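## Task

Lift the top 96-well plate off stack rack K1 and place it in the green bin marked RETURNS, one of three look-alike bins. At the end all three bins must stand upright and the bottom plate must still sit in K1 as it started. The result counts only if it holds without the robot supporting anything, so release the plate and pull the hand away.

## Robot and tools

Robot: one seven-joint xArm7 with a two-finger bio gripper, on a base that may be slightly tilted relative to the table. The fingers project sideways from the wrist flange; with the flange pointing straight down they are level, and wrist roll turns them about the flange axis. The plate may be released once it lies entirely inside the target bin. Occasionally something tugs on a held part or nudges a loose object.

Frames: the scene frame has its origin on the tabletop under the arm base, +z up, and +y to the left when looking along +x. end_effector_position (metres) is the pinch point midway between the finger pads, about 2 cm short of the fingertips; end_effector_quat_wxyz is its orientation. In the gripper frame the fingers point along +x and open and close along y. The printed hand position can be off, more so when the arm is stretched out.

Joint order, used in every row you send and every per-joint list returned: wrist pitch (joint6), shoulder (joint2), forearm roll (joint5), waist (joint1), wrist roll (joint7), upper arm roll (joint3), elbow (joint4), then the gripper opening as the eighth number. Forearm roll has its sign flipped against the URDF, in commands and results alike; its stated URDF range of -6.283 to 6.283 is symmetric, so only directions change. URDF ranges in rad: waist -6.283..6.283, shoulder -2.059..2.094, upper arm roll -6.283..6.283, elbow -0.192..3.927, forearm roll -6.283..6.283, wrist pitch -1.693..3.142, wrist roll -6.283..6.283. True ends may differ by 0.010 rad.

Row format: 8 numbers, each in [-1, 1]. The first seven are joint offsets, scaled so 1.0 equals 2.036 rad. The eighth is an absolute gripper opening: +1 fully open (0.150 m between pads), -1 closed (pads still 0.071 m apart).

execute_actions(actions): a list of actions; each action is a list of 1 to 15 rows, one row per 1/30 s control step; if fewer than 15 rows are given the last one repeats to fill 15 steps. Joint offsets in every row are counted from the angles at the start of that action, not from the previous row (for the first action of a call, from the last reported angles). An action that would push a joint more than 0.010 rad outward beyond its range is refused; if the first action is malformed or fails that check, nothing in the call runs. A request past a real end stops at the end, and the result may say "joint sent to its limit" (its absence proves nothing). An empty list just returns state and images.

move(target, speed, blocking): target is one 8-number row; its offsets are measured from the Joint positions in the latest result that listed them. All joints follow paths that finish together, so the hand traces a curve; duration is clamped to 0.5-10 s. speed (0.01 to 2 rad/s, default 0.5) caps the joint with the longest travel. Paths ignore obstacles; faster motion and targets set deeper past a contact press harder. The finger value is sent at the start. blocking=false returns after 0.5 s while motion continues; until a result shows it ended, use wait or stop before other motion calls. The extra "move:" line gives how it ended (done, off_target, moving, held, fault), limits=held or limits=none, and the joint furthest from its target.

wait(seconds): 0 to 10; holds the last command, returns early if a running move finishes. stop(): brakes a running move (needs room, more when fast); fingers keep moving. zoom_image(camera, region): camera is cam_high or cam_wrist, region [x0, y0, x1, y1] in pixels, at most 504x504, origin top-left. read_manual(section): only "licences"; moves nothing. finished_scene(scene): integer 1 or 2, ends that scene irreversibly and reports success.

Motion clamps: joint targets move at most 3.14 rad/s with 0.16 s ramp-up; each step keeps targets within 0.623 rad of measured angles and within 70 mm of the measured hand position, so big offsets may need several actions, and an unfinished motion must be re-commanded. "Joint targets" shows current drive goals.

Results: state line (pose, linear and angular velocity), Joint positions and Joint velocities (rad, rad/s, with pad gap in m last), Joint targets, grip_measured (opening on the command scale, possibly offset by up to 0.025), per-step joint readings with HELD on throttled steps, and images from cam_high (fixed, pinhole) and cam_wrist (fisheye on the hand), each 504x504, with calibration listed if changed. "joint command not followed" means the clearance check altered targets.

Gripping: to keep hold, command an opening at least 0.04 below grip_measured. Pads give roughly 20 N; slamming shut can press harder or spring open.

Avoid: knocking any bin over, disturbing the lower plate, dropping or flinging the plate, and anything leaving the table. Contact torque reaching a load limit (N m: waist 47, shoulder 47, upper arm roll 28.2, elbow 28.2, forearm roll 28.2, wrist pitch 18.8, wrist roll 18.8, carried weight included) triggers a fault: the joint backs off, holds 10 s and the rest of the call is dropped. Holding loads heats motors; MOTOR HOT appears at 65 °C and at 80 °C an OVER-TEMPERATURE FAULT applies the brakes. The simulation runs on while you compose replies, holding your last command.

Each tool is called after "Emit:" as a command line: name --argument value for each argument, lists and objects as JSON in quotes; but a table of rows of numbers goes row by row, as --pt "numbers of a row", without its own name.

## Session

Emit:
execute_actions --actions '[]'

Scene clock: 0.00 s.
end_effector_position=(+0.5165, -0.0755, +0.3607) grip_measured=+1.00 end_effector_quat_wxyz=(+0.687, -0.552, -0.250, +0.400) end_effector_velocity=(-0.000, +0.000, -0.000) end_effector_angular_velocity=(+0.000, +0.001, +0.000)
Joint names: [wrist pitch, shoulder, forearm roll, waist, wrist roll, upper arm roll, elbow]
Joint positions: [-1.202  1.097  0.513 -0.71  -0.572 -0.105  1.064  0.15 ]
Joint velocities: [-0.    -0.     0.001  0.    -0.001  0.    -0.001  0.   ]
Joint targets: [-1.202 1.097 0.513 -0.710 -0.572 -0.105 1.064]

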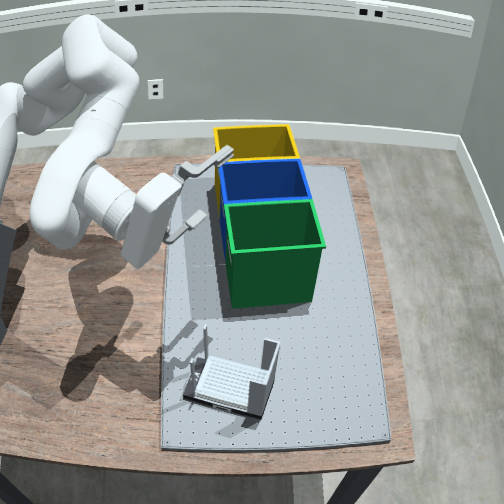

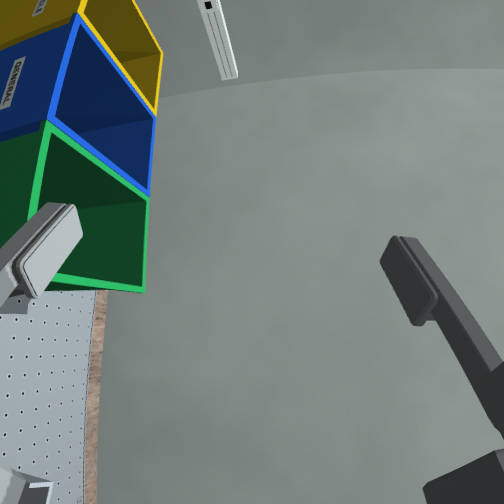

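Emit:
zoom_image --camera "cam_high" --region '[160, 310, 300, 450]'

Emit:
zoom_image --camera "cam_high" --region '[190, 110, 360, 330]'

Region (160, 310, 300, 450) of cam_high's 504x504 image, scaled by 3.600, with more detail than that image has.

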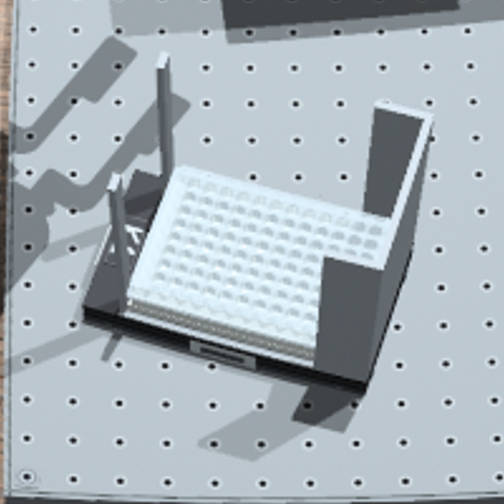

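Region (190, 110, 360, 330) of cam_high's 504x504 image, scaled by 2.291, with more detail than that image has; it fills the left 389 columns of this view, and the rest is white.

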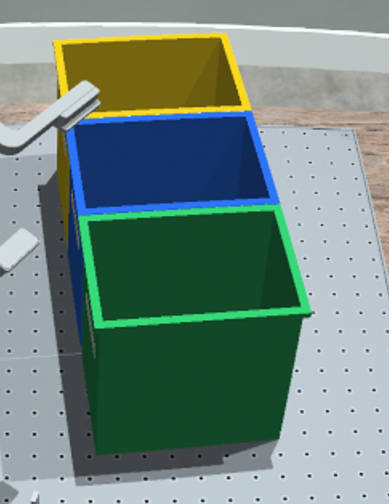

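Emit:
move --target '[0.9278,0.1090,-0.2520,-0.3723,-0.0226,0.4175,0.0648,1]' --speed 0.8

Scene clock: 10.97 s.
end_effector_position=(+0.5297, -0.2606, +0.2500) grip_measured=+1.00 end_effector_quat_wxyz=(+0.989, -0.001, +0.000, -0.148) end_effector_velocity=(+0.001, -0.000, +0.002) end_effector_angular_velocity=(-0.002, -0.003, +0.000)
Joint names: [wrist pitch, shoulder, forearm roll, waist, wrist roll, upper arm roll, elbow]
Joint positions: [ 0.686  1.319  0.    -1.467 -0.618  0.745  1.196  0.15 ]
Joint velocities: [ 0.001 -0.001 -0.001 -0.002  0.     0.002  0.002  0.   ]
Joint targets: [0.686 1.319 0.000 -1.468 -0.618 0.745 1.196]
move: done; limits=none; farthest joint: the wrist pitch, 0.001 radians from its target (1.889 radians at the start)
camera_calibration (this result's frames):
cam_wrist: T_world_to_cam=[[-0.301513, -0.94241, 0.14475, -0.13075], [-0.631117, 0.0834673, -0.771184, 0.552717], [0.71469, -0.323876, -0.619937, -0.195209], [0, 0, 0, 1]] pos_world=[0.44892, -0.232578, 0.324155]

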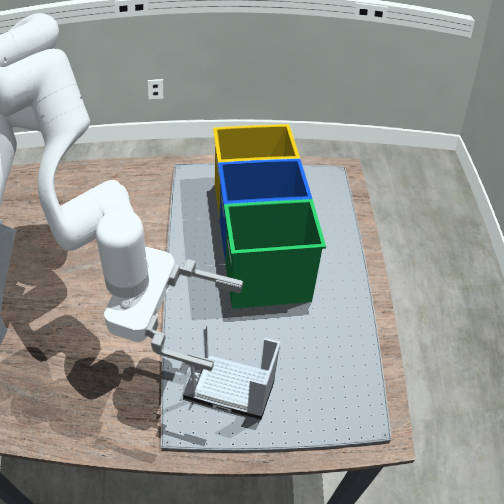

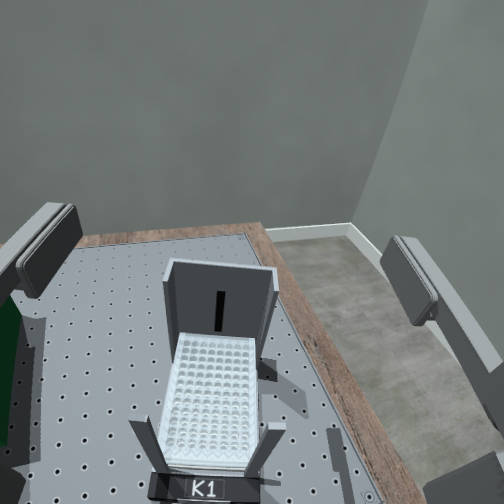

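Emit:
zoom_image --camera "cam_wrist" --region '[110, 250, 310, 504]'

Emit:
zoom_image --camera "cam_high" --region '[100, 240, 300, 440]'

Region (110, 250, 310, 504) of cam_wrist's 504x504 image, scaled by 1.984, with more detail than that image has; it fills the left 397 columns of this view, and the rest is white.

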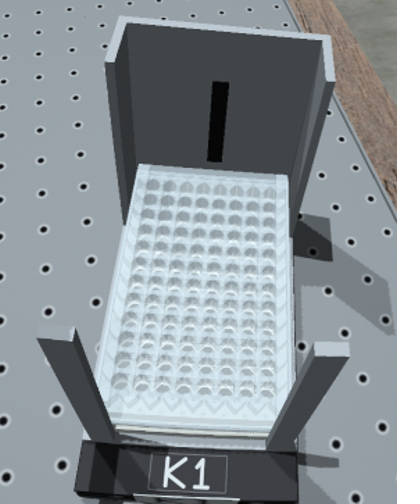

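Region (100, 240, 300, 440) of cam_high's 504x504 image, scaled by 2.520, with more detail than that image has.

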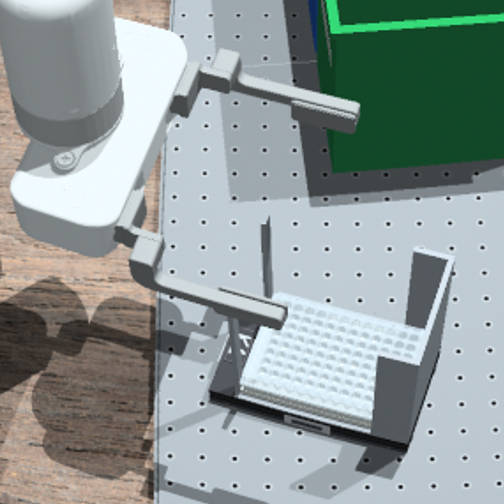

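Emit:
move --target '[-0.0719,0.0638,0,0.0589,-0.0021,-0.0099,0.0139,1]' --speed 0.25

Scene clock: 13.97 s.
end_effector_position=(+0.5326, -0.2613, +0.1758) grip_measured=+1.00 end_effector_quat_wxyz=(+0.989, -0.001, -0.000, -0.145) end_effector_velocity=(-0.001, +0.004, -0.007) end_effector_angular_velocity=(+0.010, +0.008, +0.002)
Joint names: [wrist pitch, shoulder, forearm roll, waist, wrist roll, upper arm roll, elbow]
Joint positions: [ 0.54   1.449  0.    -1.348 -0.622  0.725  1.225  0.15 ]
Joint velocities: [ 0.001  0.004  0.001  0.005  0.     0.001 -0.006  0.   ]
Joint targets: [0.540 1.449 0.000 -1.348 -0.622 0.725 1.224]
move: done; limits=none; farthest joint: the waist, 0.001 radians from its target (0.121 radians at the start)
camera_calibration (this result's frames):
cam_wrist: T_world_to_cam=[[-0.295742, -0.944294, 0.144378, -0.123325], [-0.630956, 0.0796158, -0.771722, 0.496451], [0.717238, -0.319327, -0.619354, -0.243761], [0, 0, 0, 1]] pos_world=[0.451601, -0.23382, 0.249953]

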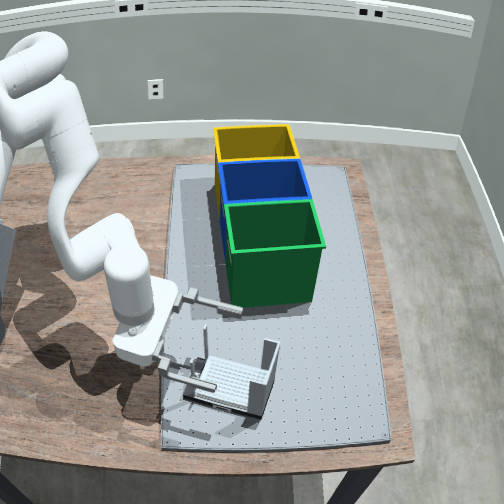

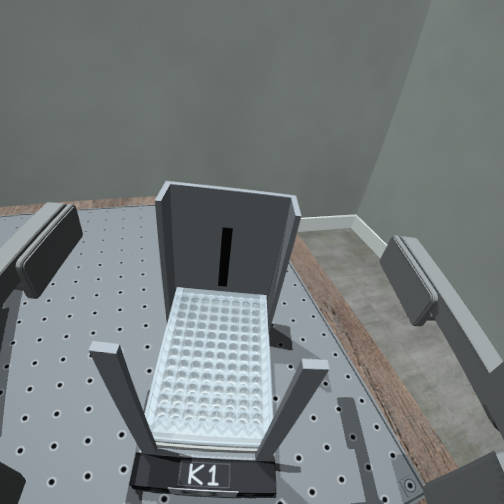

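Emit:
move --target '[-0.0576,0.0710,0,0.0677,0.0044,-0.0002,0.0399,1]' --speed 0.2

Scene clock: 16.53 s.
end_effector_position=(+0.5382, -0.2601, +0.1008) grip_measured=+1.00 end_effector_quat_wxyz=(+0.989, -0.001, -0.000, -0.145) end_effector_velocity=(-0.002, +0.003, -0.006) end_effector_angular_velocity=(+0.009, +0.007, -0.000)
Joint names: [wrist pitch, shoulder, forearm roll, waist, wrist roll, upper arm roll, elbow]
Joint positions: [ 0.422  1.593  0.    -1.211 -0.613  0.724  1.306  0.15 ]
Joint velocities: [ 0.001  0.004 -0.     0.004  0.001  0.001 -0.005  0.   ]
Joint targets: [0.422 1.593 0.000 -1.210 -0.613 0.724 1.306]
move: done; limits=none; farthest joint: the waist, 0.001 radians from its target (0.137 radians at the start)
camera_calibration (this result's frames):
cam_wrist: T_world_to_cam=[[-0.294849, -0.94447, 0.145054, -0.110252], [-0.631421, 0.0786401, -0.771442, 0.441928], [0.717197, -0.319049, -0.619545, -0.293784], [0, 0, 0, 1]] pos_world=[0.457236, -0.232615, 0.174902]

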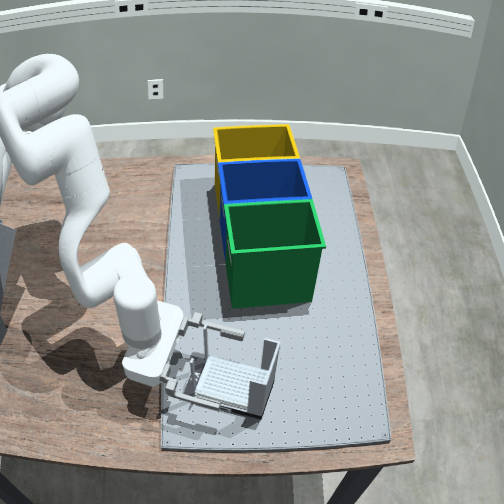

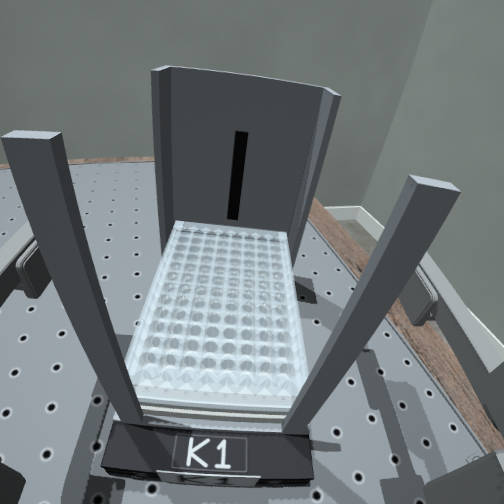

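Emit:
zoom_image --camera "cam_wrist" --region '[90, 200, 340, 500]'

Emit:
zoom_image --camera "cam_high" --region '[150, 300, 290, 440]'

Region (90, 200, 340, 500) of cam_wrist's 504x504 image, scaled by 1.680, with more detail than that image has.

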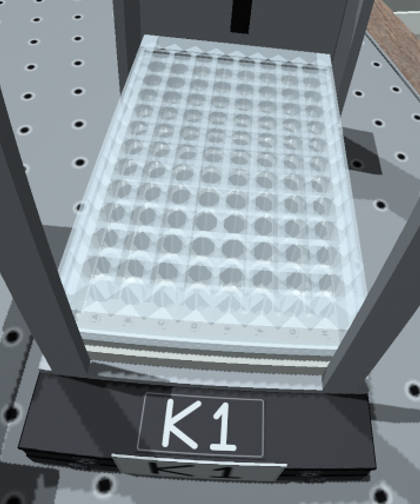

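Region (150, 300, 290, 440) of cam_high's 504x504 image, scaled by 3.600, with more detail than that image has.

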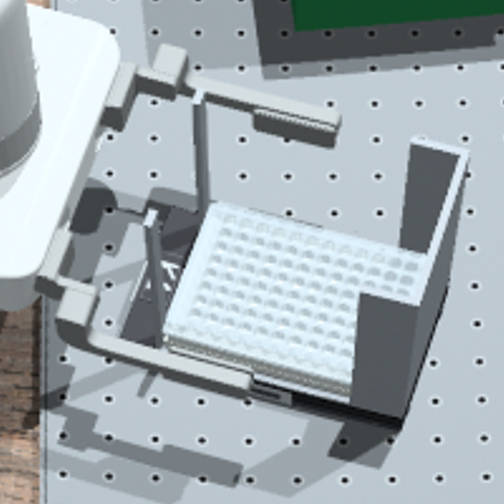

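Emit:
move --target '[-0.0245,0.0410,0,0.0368,0,0.0027,0.0301,1]' --speed 0.15

Emit:
move --target '[0,0,0,0,0,0,0,-0.3]'

Scene clock: 21.97 s.
end_effector_position=(+0.5389, -0.2599, +0.0608) grip_measured=+1.00 end_effector_quat_wxyz=(+0.990, -0.001, -0.000, -0.144) end_effector_velocity=(-0.002, +0.002, -0.004) end_effector_angular_velocity=(+0.006, +0.004, -0.001)
Joint names: [wrist pitch, shoulder, forearm roll, waist, wrist roll, upper arm roll, elbow]
Joint positions: [ 0.372  1.676  0.    -1.136 -0.613  0.73   1.368  0.15 ]
Joint velocities: [ 0.001  0.003 -0.001  0.002  0.    -0.    -0.003  0.   ]
Joint targets: [0.372 1.676 0.000 -1.136 -0.613 0.730 1.368]
move: done; limits=none; farthest joint: the shoulder, 0.001 radians from its target (0.083 radians at the start)
camera_calibration (this result's frames):
cam_wrist: T_world_to_cam=[[-0.294175, -0.944719, 0.144801, -0.104579], [-0.631215, 0.0782802, -0.771647, 0.411333], [0.717655, -0.3184, -0.619349, -0.319021], [0, 0, 0, 1]] pos_world=[0.457822, -0.232573, 0.134961]

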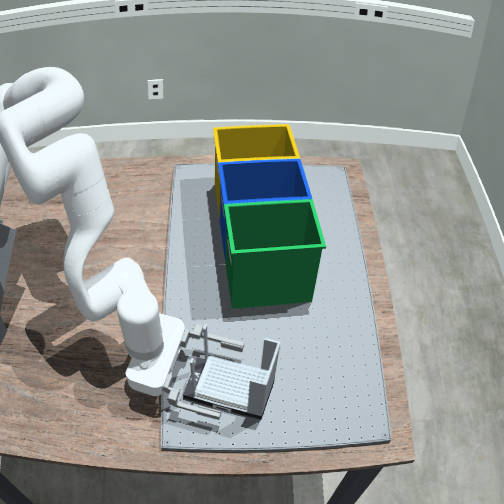

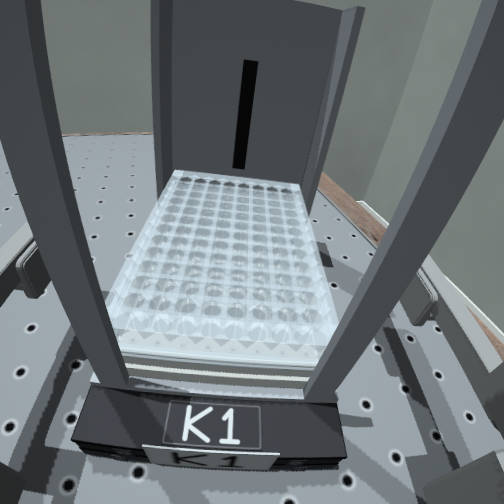

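Scene clock: 22.47 s.
end_effector_position=(+0.5389, -0.2599, +0.0608) grip_measured=-0.30 end_effector_quat_wxyz=(+0.990, -0.001, -0.000, -0.144) end_effector_velocity=(-0.000, +0.000, -0.000) end_effector_angular_velocity=(+0.001, +0.000, -0.000)
Joint names: [wrist pitch, shoulder, forearm roll, waist, wrist roll, upper arm roll, elbow]
Joint positions: [ 0.372  1.676  0.    -1.136 -0.613  0.73   1.368  0.099]
Joint velocities: [-0.    -0.    -0.    -0.    -0.     0.    -0.001  0.   ]
Joint targets: [0.372 1.676 0.000 -1.136 -0.613 0.730 1.368]
move: done; limits=none; farthest joint: the waist, 0.000 radians from its target (0.000 radians at the start)
camera_calibration (this result's frames):
cam_wrist: T_world_to_cam=[[-0.294176, -0.944718, 0.144805, -0.104581], [-0.631211, 0.0782755, -0.771651, 0.411336], [0.717658, -0.318404, -0.619343, -0.319022], [0, 0, 0, 1]] pos_world=[0.457824, -0.232575, 0.134968]

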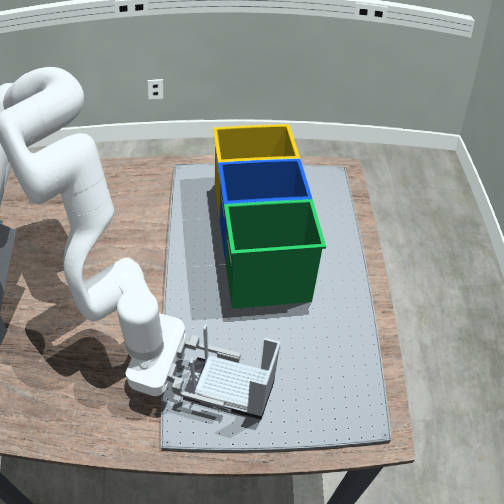

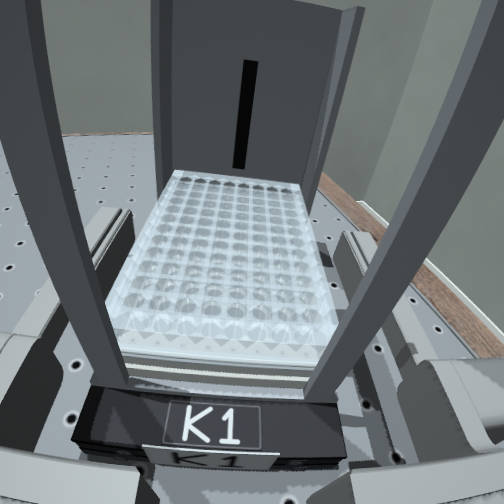

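Emit:
zoom_image --camera "cam_wrist" --region '[60, 160, 420, 420]'

Emit:
zoom_image --camera "cam_high" --region '[165, 330, 265, 430]'

Region (60, 160, 420, 420) of cam_wrist's 504x504 image, scaled by 1.400, with more detail than that image has.

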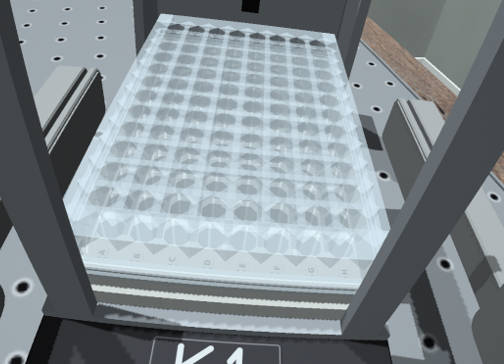

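Region (165, 330, 265, 430) of cam_high's 504x504 image, scaled by 5.040, with more detail than that image has.

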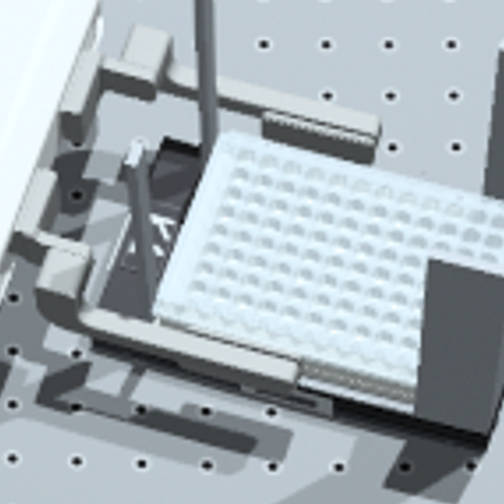

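Emit:
zoom_image --camera "cam_wrist" --region '[70, 190, 200, 400]'

Emit:
zoom_image --camera "cam_wrist" --region '[270, 200, 400, 410]'

Region (70, 190, 200, 400) of cam_wrist's 504x504 image, scaled by 2.400, with more detail than that image has; it fills the left 312 columns of this view, and the rest is white.

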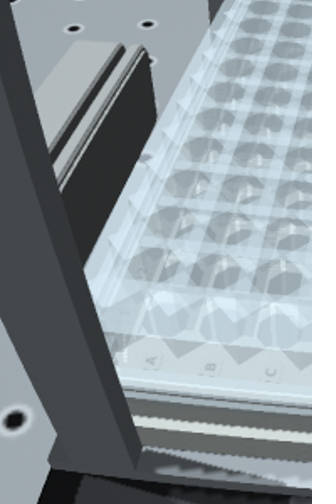

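Region (270, 200, 400, 410) of cam_wrist's 504x504 image, scaled by 2.400, with more detail than that image has; it fills the left 312 columns of this view, and the rest is white.

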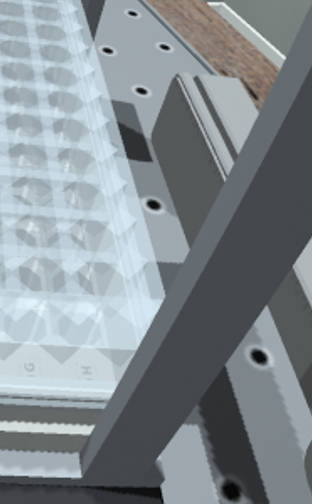

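Emit:
move --target '[-0.00346,-0.00129,0,0.00175,0.00257,0.00159,-0.00325,-0.45]' --speed 0.05

Emit:
zoom_image --camera "cam_wrist" --region '[70, 180, 400, 400]'

Emit:
zoom_image --camera "cam_high" --region '[185, 340, 265, 420]'

Scene clock: 27.37 s.
end_effector_position=(+0.5399, -0.2566, +0.0594) grip_measured=-0.45 end_effector_quat_wxyz=(+0.990, -0.001, -0.000, -0.144) end_effector_velocity=(-0.000, -0.001, +0.001) end_effector_angular_velocity=(-0.002, -0.002, -0.002)
Joint names: [wrist pitch, shoulder, forearm roll, waist, wrist roll, upper arm roll, elbow]
Joint positions: [ 0.365  1.673  0.    -1.133 -0.608  0.733  1.361  0.093]
Joint velocities: [-0.001 -0.    -0.001 -0.001 -0.    -0.001  0.001 -0.   ]
Joint targets: [0.365 1.673 0.000 -1.133 -0.608 0.733 1.361]
move: done; limits=none; farthest joint: the waist, 0.000 radians from its target (0.004 radians at the start)
camera_calibration (this result's frames):
cam_wrist: T_world_to_cam=[[-0.294182, -0.944714, 0.144817, -0.100925], [-0.631195, 0.0782631, -0.771665, 0.410549], [0.717669, -0.318418, -0.619323, -0.319611], [0, 0, 0, 1]] pos_world=[0.458821, -0.229246, 0.13348]

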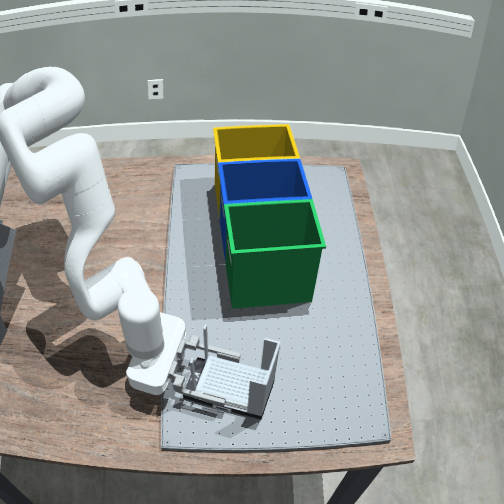

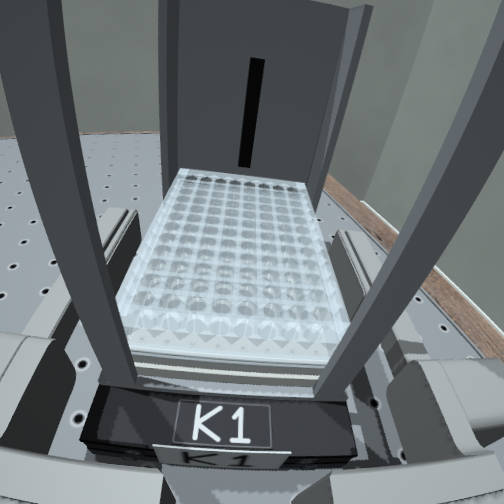

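Region (70, 180, 400, 400) of cam_wrist's 504x504 image, scaled by 1.527, with more detail than that image has.

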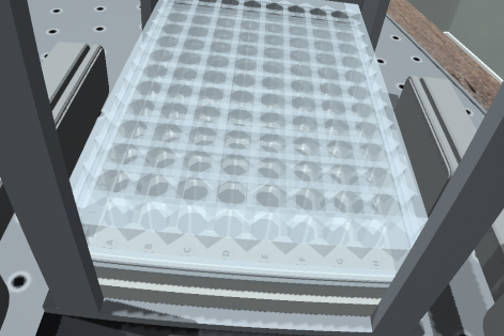

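Region (185, 340, 265, 420) of cam_high's 504x504 image, scaled by 6.300, with more detail than that image has.

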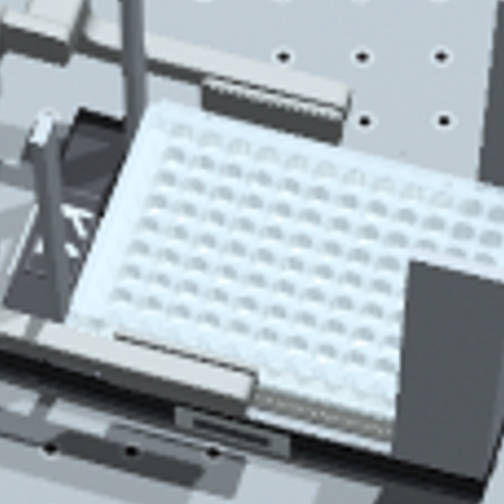

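Emit:
execute_actions --actions '[[[0,0,0,0,0,0,0,-0.48],[0,0,0,0,0,0,0,-0.51],[0,0,0,0,0,0,0,-0.53],[0,0,0,0,0,0,0,-0.55],[0,0,0,0,0,0,0,-0.57],[0,0,0,0,0,0,0,-0.59],[0,0,0,0,0,0,0,-0.61],[0,0,0,0,0,0,0,-0.63],[0,0,0,0,0,0,0,-0.65],[0,0,0,0,0,0,0,-0.67],[0,0,0,0,0,0,0,-0.69],[0,0,0,0,0,0,0,-0.71],[0,0,0,0,0,0,0,-0.73],[0,0,0,0,0,0,0,-0.76],[0,0,0,0,0,0,0,-0.8]],[[0,0,0,0,0,0,0,-0.8]]]'

Emit:
zoom_image --camera "cam_wrist" --region '[70, 180, 400, 400]'

Emit:
zoom_image --camera "cam_high" --region '[185, 340, 265, 420]'

Scene clock: 29.37 s.
end_effector_position=(+0.5399, -0.2566, +0.0594) grip_measured=-0.62 end_effector_quat_wxyz=(+0.990, -0.001, -0.000, -0.144) end_effector_velocity=(+0.000, -0.000, +0.000) end_effector_angular_velocity=(-0.001, -0.000, +0.000)
Joint names: [wrist pitch, shoulder, forearm roll, waist, wrist roll, upper arm roll, elbow]
Joint positions: [ 0.365  1.673  0.    -1.133 -0.608  0.733  1.361  0.086]
Joint velocities: [ 0.    -0.     0.     0.     0.     0.     0.001  0.   ]
Joint targets: [0.365 1.673 0.000 -1.133 -0.608 0.733 1.361]
Step readings (joint positions; steps 1 to 15: 1st action; 16 to 30: 2nd action):
0: [0.365 1.673 0.000 -1.133 -0.608 0.733 1.361]
1: [0.365 1.673 0.000 -1.133 -0.608 0.733 1.361]
2: [0.365 1.673 0.000 -1.133 -0.608 0.733 1.361]
4: [0.365 1.673 0.000 -1.133 -0.608 0.733 1.361]
8: [0.365 1.673 0.000 -1.133 -0.608 0.733 1.361]
15: [0.365 1.673 0.000 -1.133 -0.608 0.733 1.361]
16: [0.365 1.673 0.000 -1.133 -0.608 0.733 1.361]
17: [0.365 1.673 0.000 -1.133 -0.608 0.733 1.361]
19: [0.365 1.673 0.000 -1.133 -0.608 0.733 1.361]
23: [0.365 1.673 0.000 -1.133 -0.608 0.733 1.361]
30: Joint positions above
camera_calibration (this result's frames):
cam_wrist: T_world_to_cam=[[-0.294222, -0.9447, 0.144829, -0.100921], [-0.631197, 0.0782822, -0.771662, 0.410548], [0.717652, -0.318455, -0.619324, -0.319606], [0, 0, 0, 1]] pos_world=[0.458809, -0.229259, 0.133481]

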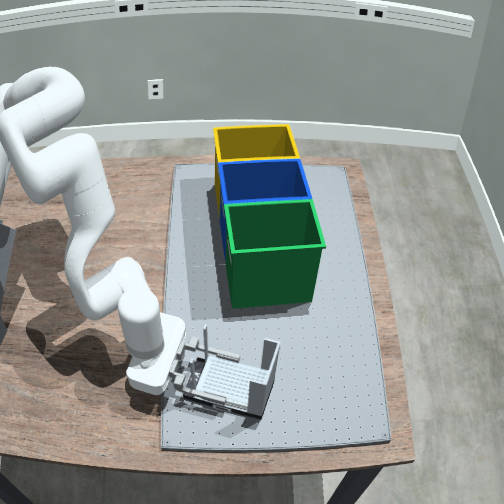

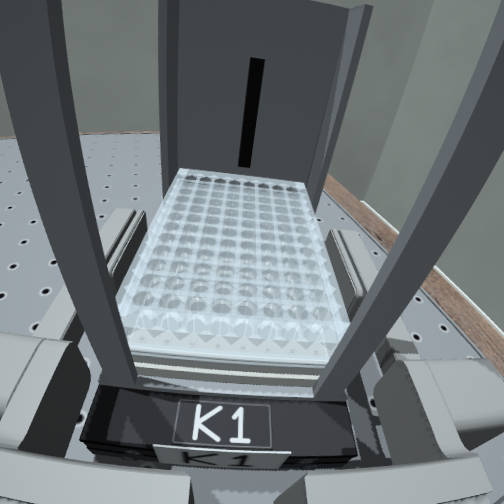

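Region (70, 180, 400, 400) of cam_wrist's 504x504 image, scaled by 1.527, with more detail than that image has.

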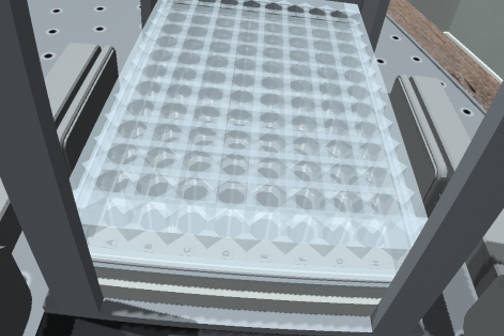

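Region (185, 340, 265, 420) of cam_high's 504x504 image, scaled by 6.300, with more detail than that image has.

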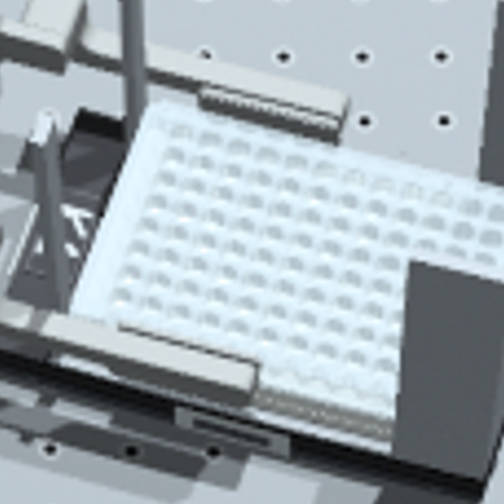

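Emit:
zoom_image --camera "cam_wrist" --region '[290, 210, 390, 340]'

Emit:
zoom_image --camera "cam_wrist" --region '[85, 190, 185, 320]'

Region (290, 210, 390, 340) of cam_wrist's 504x504 image, scaled by 3.877, with more detail than that image has; it fills the left 388 columns of this view, and the rest is white.

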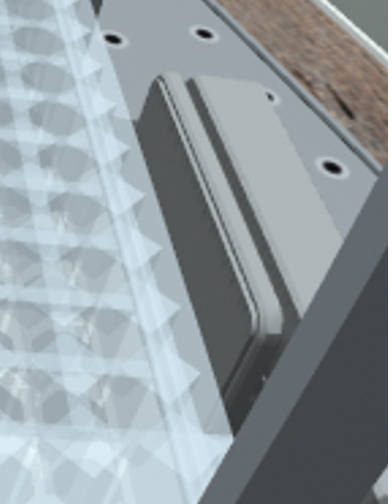

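Region (85, 190, 185, 320) of cam_wrist's 504x504 image, scaled by 3.877, with more detail than that image has; it fills the left 388 columns of this view, and the rest is white.

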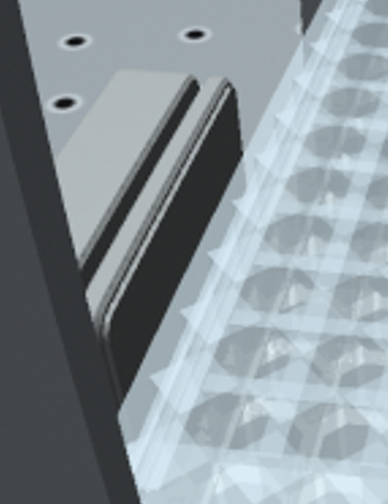

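Emit:
move --target '[0.01262,-0.02205,0,-0.0197,0,-0.0017,-0.0170,-0.8]' --speed 0.06

Scene clock: 31.67 s.
end_effector_position=(+0.5397, -0.2565, +0.0804) grip_measured=-0.62 end_effector_quat_wxyz=(+0.990, -0.001, +0.000, -0.144) end_effector_velocity=(-0.000, +0.001, -0.001) end_effector_angular_velocity=(+0.002, +0.001, -0.002)
Joint names: [wrist pitch, shoulder, forearm roll, waist, wrist roll, upper arm roll, elbow]
Joint positions: [ 0.391  1.629  0.    -1.173 -0.608  0.729  1.327  0.086]
Joint velocities: [-0.     0.001 -0.     0.001  0.002  0.    -0.001  0.   ]
Joint targets: [0.391 1.628 0.000 -1.173 -0.608 0.729 1.327]
move: done; limits=none; farthest joint: the waist, 0.000 radians from its target (0.040 radians at the start)
camera_calibration (this result's frames):
cam_wrist: T_world_to_cam=[[-0.294092, -0.944752, 0.144754, -0.103947], [-0.631701, 0.0784751, -0.77123, 0.426932], [0.717261, -0.318253, -0.61988, -0.306083], [0, 0, 0, 1]] pos_world=[0.458665, -0.229119, 0.154574]

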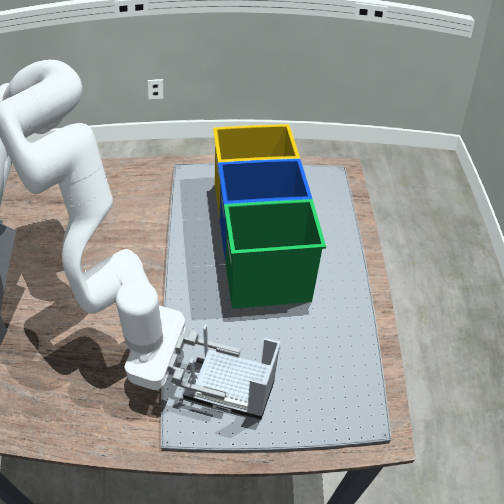

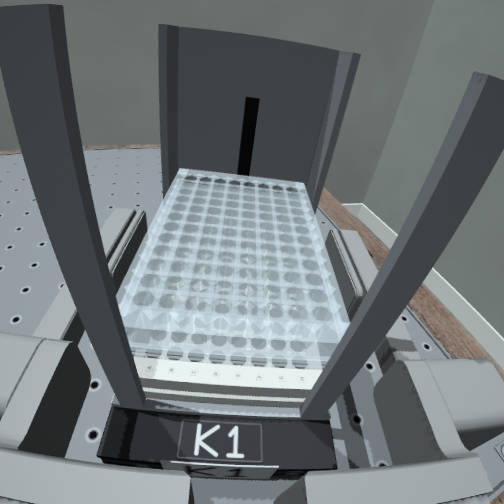

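Emit:
move --target '[0.02009,-0.03001,0,-0.02672,0,-0.00093,-0.01999,-0.8]' --speed 0.09

Emit:
move --target '[0.02299,-0.02893,0,-0.02559,0,0.00074,-0.01562,-0.8]' --speed 0.09

Scene clock: 33.00 s.
end_effector_position=(+0.5396, -0.2565, +0.1102) grip_measured=-0.62 end_effector_quat_wxyz=(+0.990, -0.001, +0.000, -0.144) end_effector_velocity=(-0.000, +0.001, -0.001) end_effector_angular_velocity=(+0.001, +0.001, +0.001)
Joint names: [wrist pitch, shoulder, forearm roll, waist, wrist roll, upper arm roll, elbow]
Joint positions: [ 0.432  1.568  0.    -1.227 -0.608  0.728  1.286  0.086]
Joint velocities: [ 0.     0.     0.     0.    -0.001  0.    -0.001  0.   ]
Joint targets: [0.432 1.567 0.000 -1.227 -0.608 0.727 1.286]
move: done; limits=none; farthest joint: the waist, 0.001 radians from its target (0.055 radians at the start)
camera_calibration (this result's frames):
cam_wrist: T_world_to_cam=[[-0.294236, -0.944657, 0.145084, -0.108265], [-0.631744, 0.0783266, -0.771209, 0.449891], [0.717164, -0.318573, -0.619828, -0.287577], [0, 0, 0, 1]] pos_world=[0.4586, -0.229126, 0.184419]

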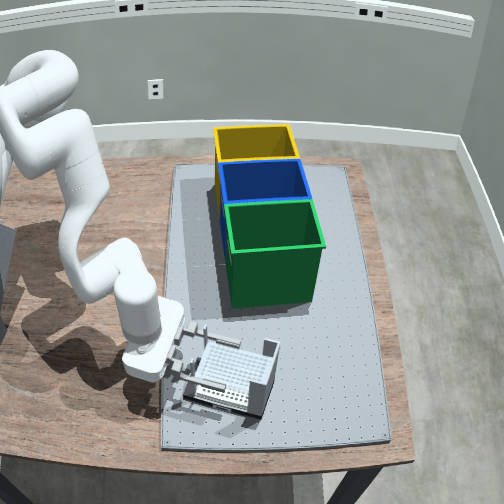

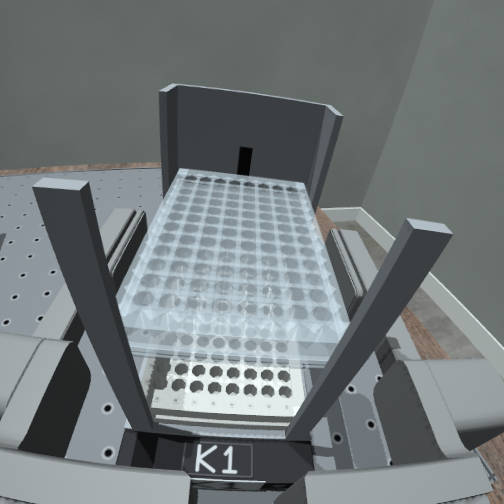

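Scene clock: 33.97 s.
end_effector_position=(+0.5397, -0.2564, +0.1400) grip_measured=-0.62 end_effector_quat_wxyz=(+0.990, -0.001, +0.000, -0.144) end_effector_velocity=(-0.000, -0.000, -0.000) end_effector_angular_velocity=(+0.000, +0.001, -0.000)
Joint names: [wrist pitch, shoulder, forearm roll, waist, wrist roll, upper arm roll, elbow]
Joint positions: [ 0.478  1.509  0.    -1.279 -0.608  0.729  1.254  0.086]
Joint velocities: [ 0.    -0.    -0.001 -0.    -0.    -0.001 -0.    -0.   ]
Joint targets: [0.479 1.509 0.000 -1.279 -0.608 0.729 1.254]
move: done; limits=none; farthest joint: the waist, 0.000 radians from its target (0.052 radians at the start)
camera_calibration (this result's frames):
cam_wrist: T_world_to_cam=[[-0.294085, -0.944672, 0.145291, -0.112563], [-0.631932, 0.0781346, -0.771075, 0.472906], [0.717061, -0.318575, -0.619946, -0.269071], [0, 0, 0, 1]] pos_world=[0.458682, -0.229004, 0.214191]

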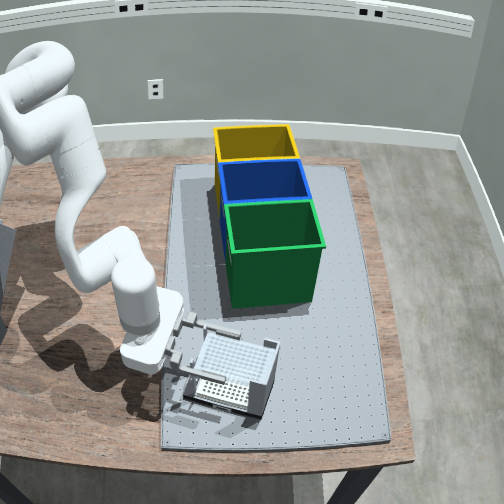

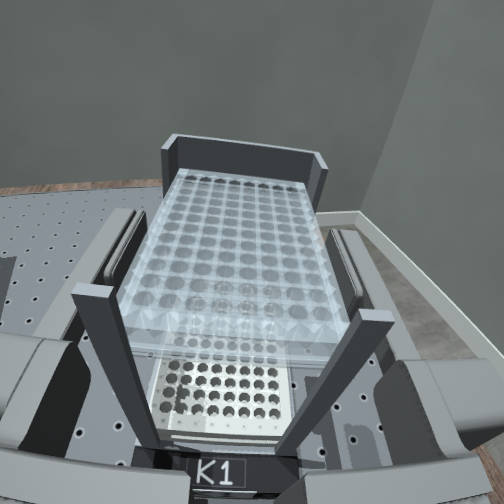

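Emit:
move --target '[0.0390,-0.0410,0,-0.03674,0,0.0034,-0.0157,-0.8]' --speed 0.1

Scene clock: 35.27 s.
end_effector_position=(+0.5393, -0.2563, +0.1844) grip_measured=-0.62 end_effector_quat_wxyz=(+0.990, -0.001, +0.001, -0.144) end_effector_velocity=(+0.001, -0.000, +0.001) end_effector_angular_velocity=(-0.003, -0.001, +0.002)
Joint names: [wrist pitch, shoulder, forearm roll, waist, wrist roll, upper arm roll, elbow]
Joint positions: [ 0.558  1.426  0.    -1.353 -0.608  0.736  1.222  0.086]
Joint velocities: [-0.    -0.001  0.001 -0.001 -0.001  0.     0.002  0.   ]
Joint targets: [0.558 1.425 0.000 -1.354 -0.608 0.736 1.222]
move: done; limits=none; farthest joint: the waist, 0.001 radians from its target (0.075 radians at the start)
camera_calibration (this result's frames):
cam_wrist: T_world_to_cam=[[-0.294108, -0.94459, 0.145775, -0.11908], [-0.63266, 0.0780797, -0.770484, 0.507221], [0.716409, -0.318831, -0.620568, -0.240847], [0, 0, 0, 1]] pos_world=[0.458421, -0.228875, 0.258703]

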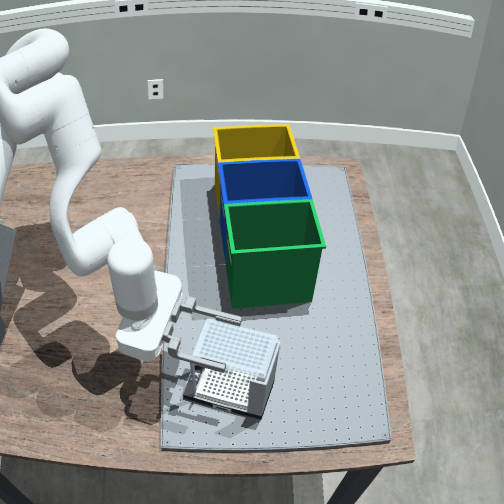

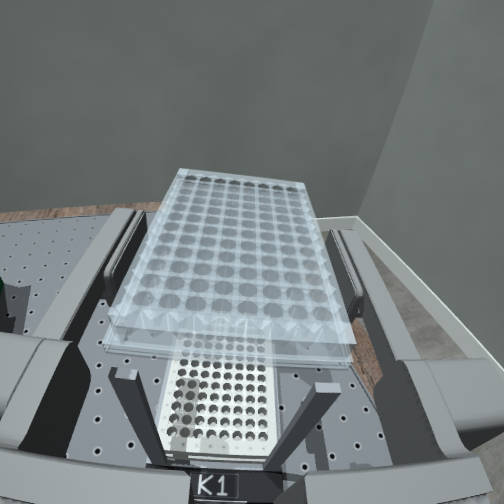

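Emit:
move --target '[0.159,-0.100,0,-0.1005,0,0.0228,0.0194,-0.8]' --speed 0.35

Scene clock: 39.27 s.
end_effector_position=(+0.5383, -0.2598, +0.3295) grip_measured=-0.62 end_effector_quat_wxyz=(+0.989, -0.000, +0.001, -0.147) end_effector_velocity=(-0.001, -0.004, +0.009) end_effector_angular_velocity=(-0.012, -0.010, -0.005)
Joint names: [wrist pitch, shoulder, forearm roll, waist, wrist roll, upper arm roll, elbow]
Joint positions: [ 0.882  1.223  0.    -1.557 -0.608  0.783  1.261  0.086]
Joint velocities: [-0.001 -0.004 -0.001 -0.006  0.    -0.002  0.007 -0.   ]
Joint targets: [0.882 1.222 0.000 -1.558 -0.608 0.783 1.261]
move: done; limits=none; farthest joint: the elbow, 0.001 radians from its target (0.039 radians at the start)
camera_calibration (this result's frames):
cam_wrist: T_world_to_cam=[[-0.299234, -0.943353, 0.143331, -0.139991], [-0.631804, 0.0833209, -0.770637, 0.619507], [0.715041, -0.321157, -0.620947, -0.150962], [0, 0, 0, 1]] pos_world=[0.457461, -0.232161, 0.403741]

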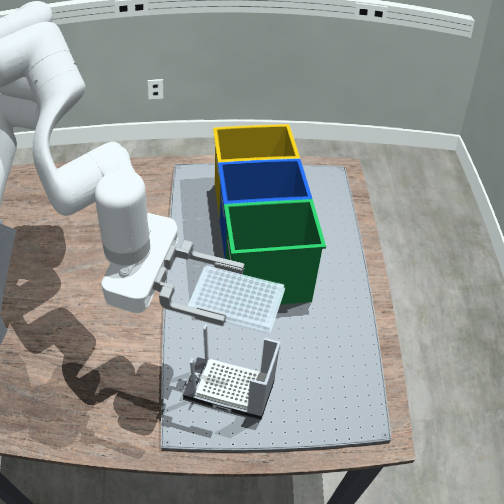

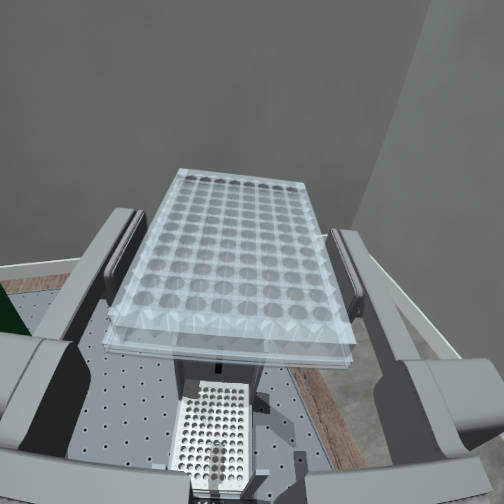

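Emit:
move --target '[0.3383,-0.1177,0.7715,0.1356,-0.3060,0.2915,0.2280,-0.8]' --speed 0.6

Scene clock: 42.83 s.
end_effector_position=(+0.6417, -0.0040, +0.3997) grip_measured=-0.62 end_effector_quat_wxyz=(+0.528, -0.470, +0.529, +0.469) end_effector_velocity=(+0.003, +0.007, -0.001) end_effector_angular_velocity=(+0.000, +0.002, +0.014)
Joint names: [wrist pitch, shoulder, forearm roll, waist, wrist roll, upper arm roll, elbow]
Joint positions: [ 1.57   0.984  1.57  -1.281 -1.231  1.375  1.725  0.086]
Joint velocities: [-0.001 -0.005  0.001  0.004 -0.001  0.009  0.001  0.   ]
Joint targets: [1.570 0.983 1.571 -1.281 -1.231 1.376 1.725]
move: done; limits=none; farthest joint: the waist, 0.001 radians from its target (0.277 radians at the start)
camera_calibration (this result's frames):
cam_wrist: T_world_to_cam=[[0.999625, 0.024828, 0.0115328, -0.654737], [0.0120676, -0.777775, 0.628426, -0.258211], [0.0245725, -0.628052, -0.777784, 0.405393], [0, 0, 0, 1]] pos_world=[0.647646, 0.0700335, 0.485126]

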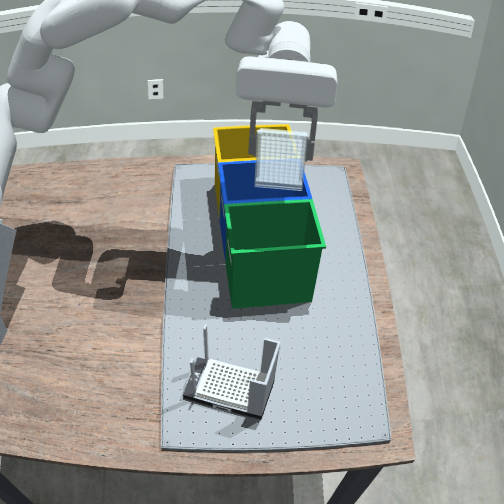

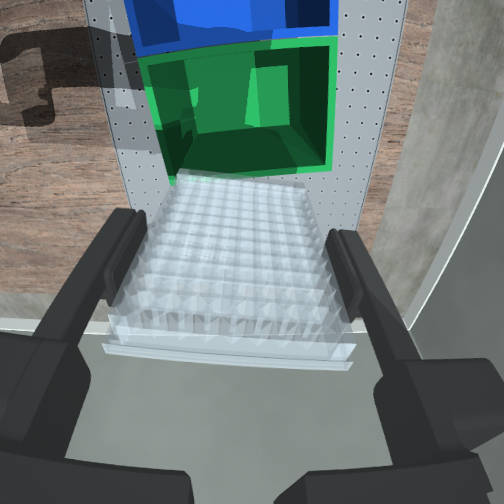

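Emit:
move --target '[0,0.0219,0,0.1026,0.1491,-0.0543,-0.0597,-0.8]' --speed 0.3

Scene clock: 45.40 s.
end_effector_position=(+0.6423, -0.0036, +0.2405) grip_measured=-0.62 end_effector_quat_wxyz=(+0.528, -0.470, +0.528, +0.469) end_effector_velocity=(-0.002, +0.004, -0.007) end_effector_angular_velocity=(+0.006, +0.013, +0.007)
Joint names: [wrist pitch, shoulder, forearm roll, waist, wrist roll, upper arm roll, elbow]
Joint positions: [ 1.57   1.028  1.57  -1.073 -0.927  1.265  1.604  0.086]
Joint velocities: [-0.001  0.001 -0.     0.007 -0.     0.003 -0.007  0.   ]
Joint targets: [1.570 1.028 1.570 -1.073 -0.927 1.265 1.603]
move: done; limits=none; farthest joint: the waist, 0.001 radians from its target (0.209 radians at the start)
camera_calibration (this result's frames):
cam_wrist: T_world_to_cam=[[0.999582, 0.0259185, 0.0127843, -0.6537], [0.0121228, -0.777606, 0.628635, -0.157831], [0.0262344, -0.628217, -0.777596, 0.280708], [0, 0, 0, 1]] pos_world=[0.647976, 0.0705585, 0.325853]

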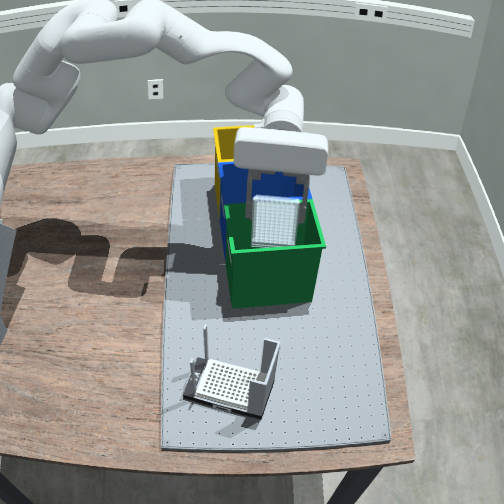

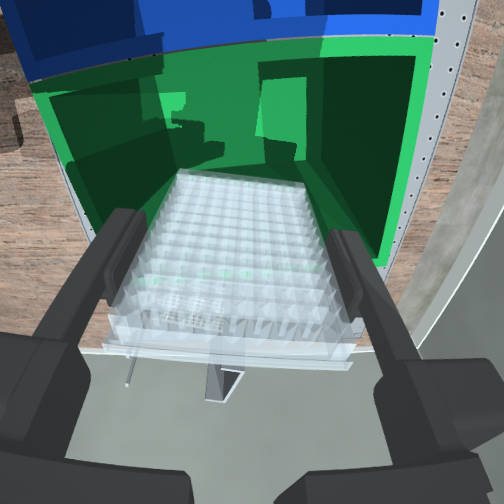

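Emit:
move --target '[0,0.0341,0,0.1041,0.0771,-0.0506,0.0200,-0.8]' --speed 0.2

Scene clock: 47.60 s.
end_effector_position=(+0.6425, -0.0038, +0.1361) grip_measured=-0.62 end_effector_quat_wxyz=(+0.529, -0.471, +0.528, +0.469) end_effector_velocity=(-0.003, +0.002, -0.005) end_effector_angular_velocity=(+0.003, +0.009, +0.003)
Joint names: [wrist pitch, shoulder, forearm roll, waist, wrist roll, upper arm roll, elbow]
Joint positions: [ 1.571  1.097  1.57  -0.862 -0.771  1.161  1.645  0.086]
Joint velocities: [-0.     0.001  0.     0.004  0.     0.001 -0.006 -0.   ]
Joint targets: [1.570 1.098 1.570 -0.861 -0.770 1.162 1.645]
move: done; limits=none; farthest joint: the waist, 0.001 radians from its target (0.212 radians at the start)
camera_calibration (this result's frames):
cam_wrist: T_world_to_cam=[[0.999569, 0.0257622, 0.0140519, -0.652792], [0.0111937, -0.777371, 0.628943, -0.0918343], [0.0271265, -0.628515, -0.777325, 0.198718], [0, 0, 0, 1]] pos_world=[0.648148, 0.0703249, 0.2214]

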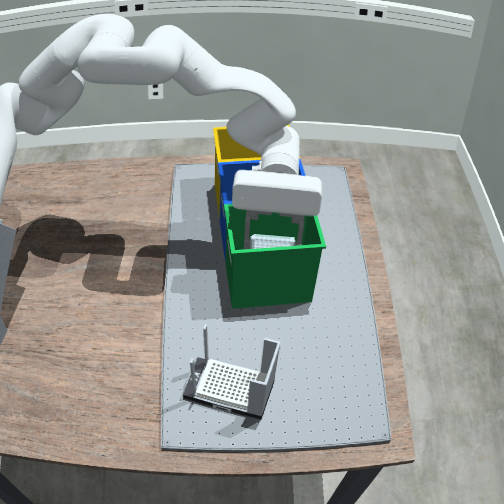

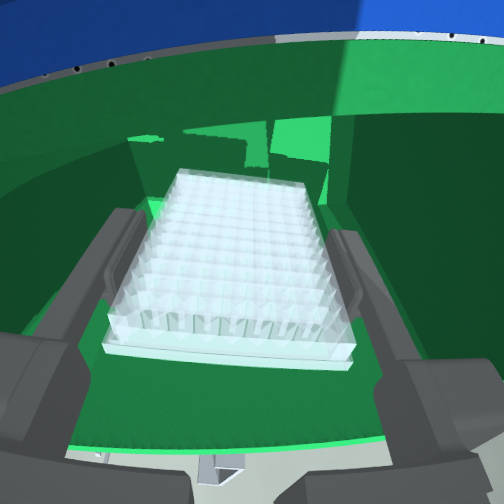

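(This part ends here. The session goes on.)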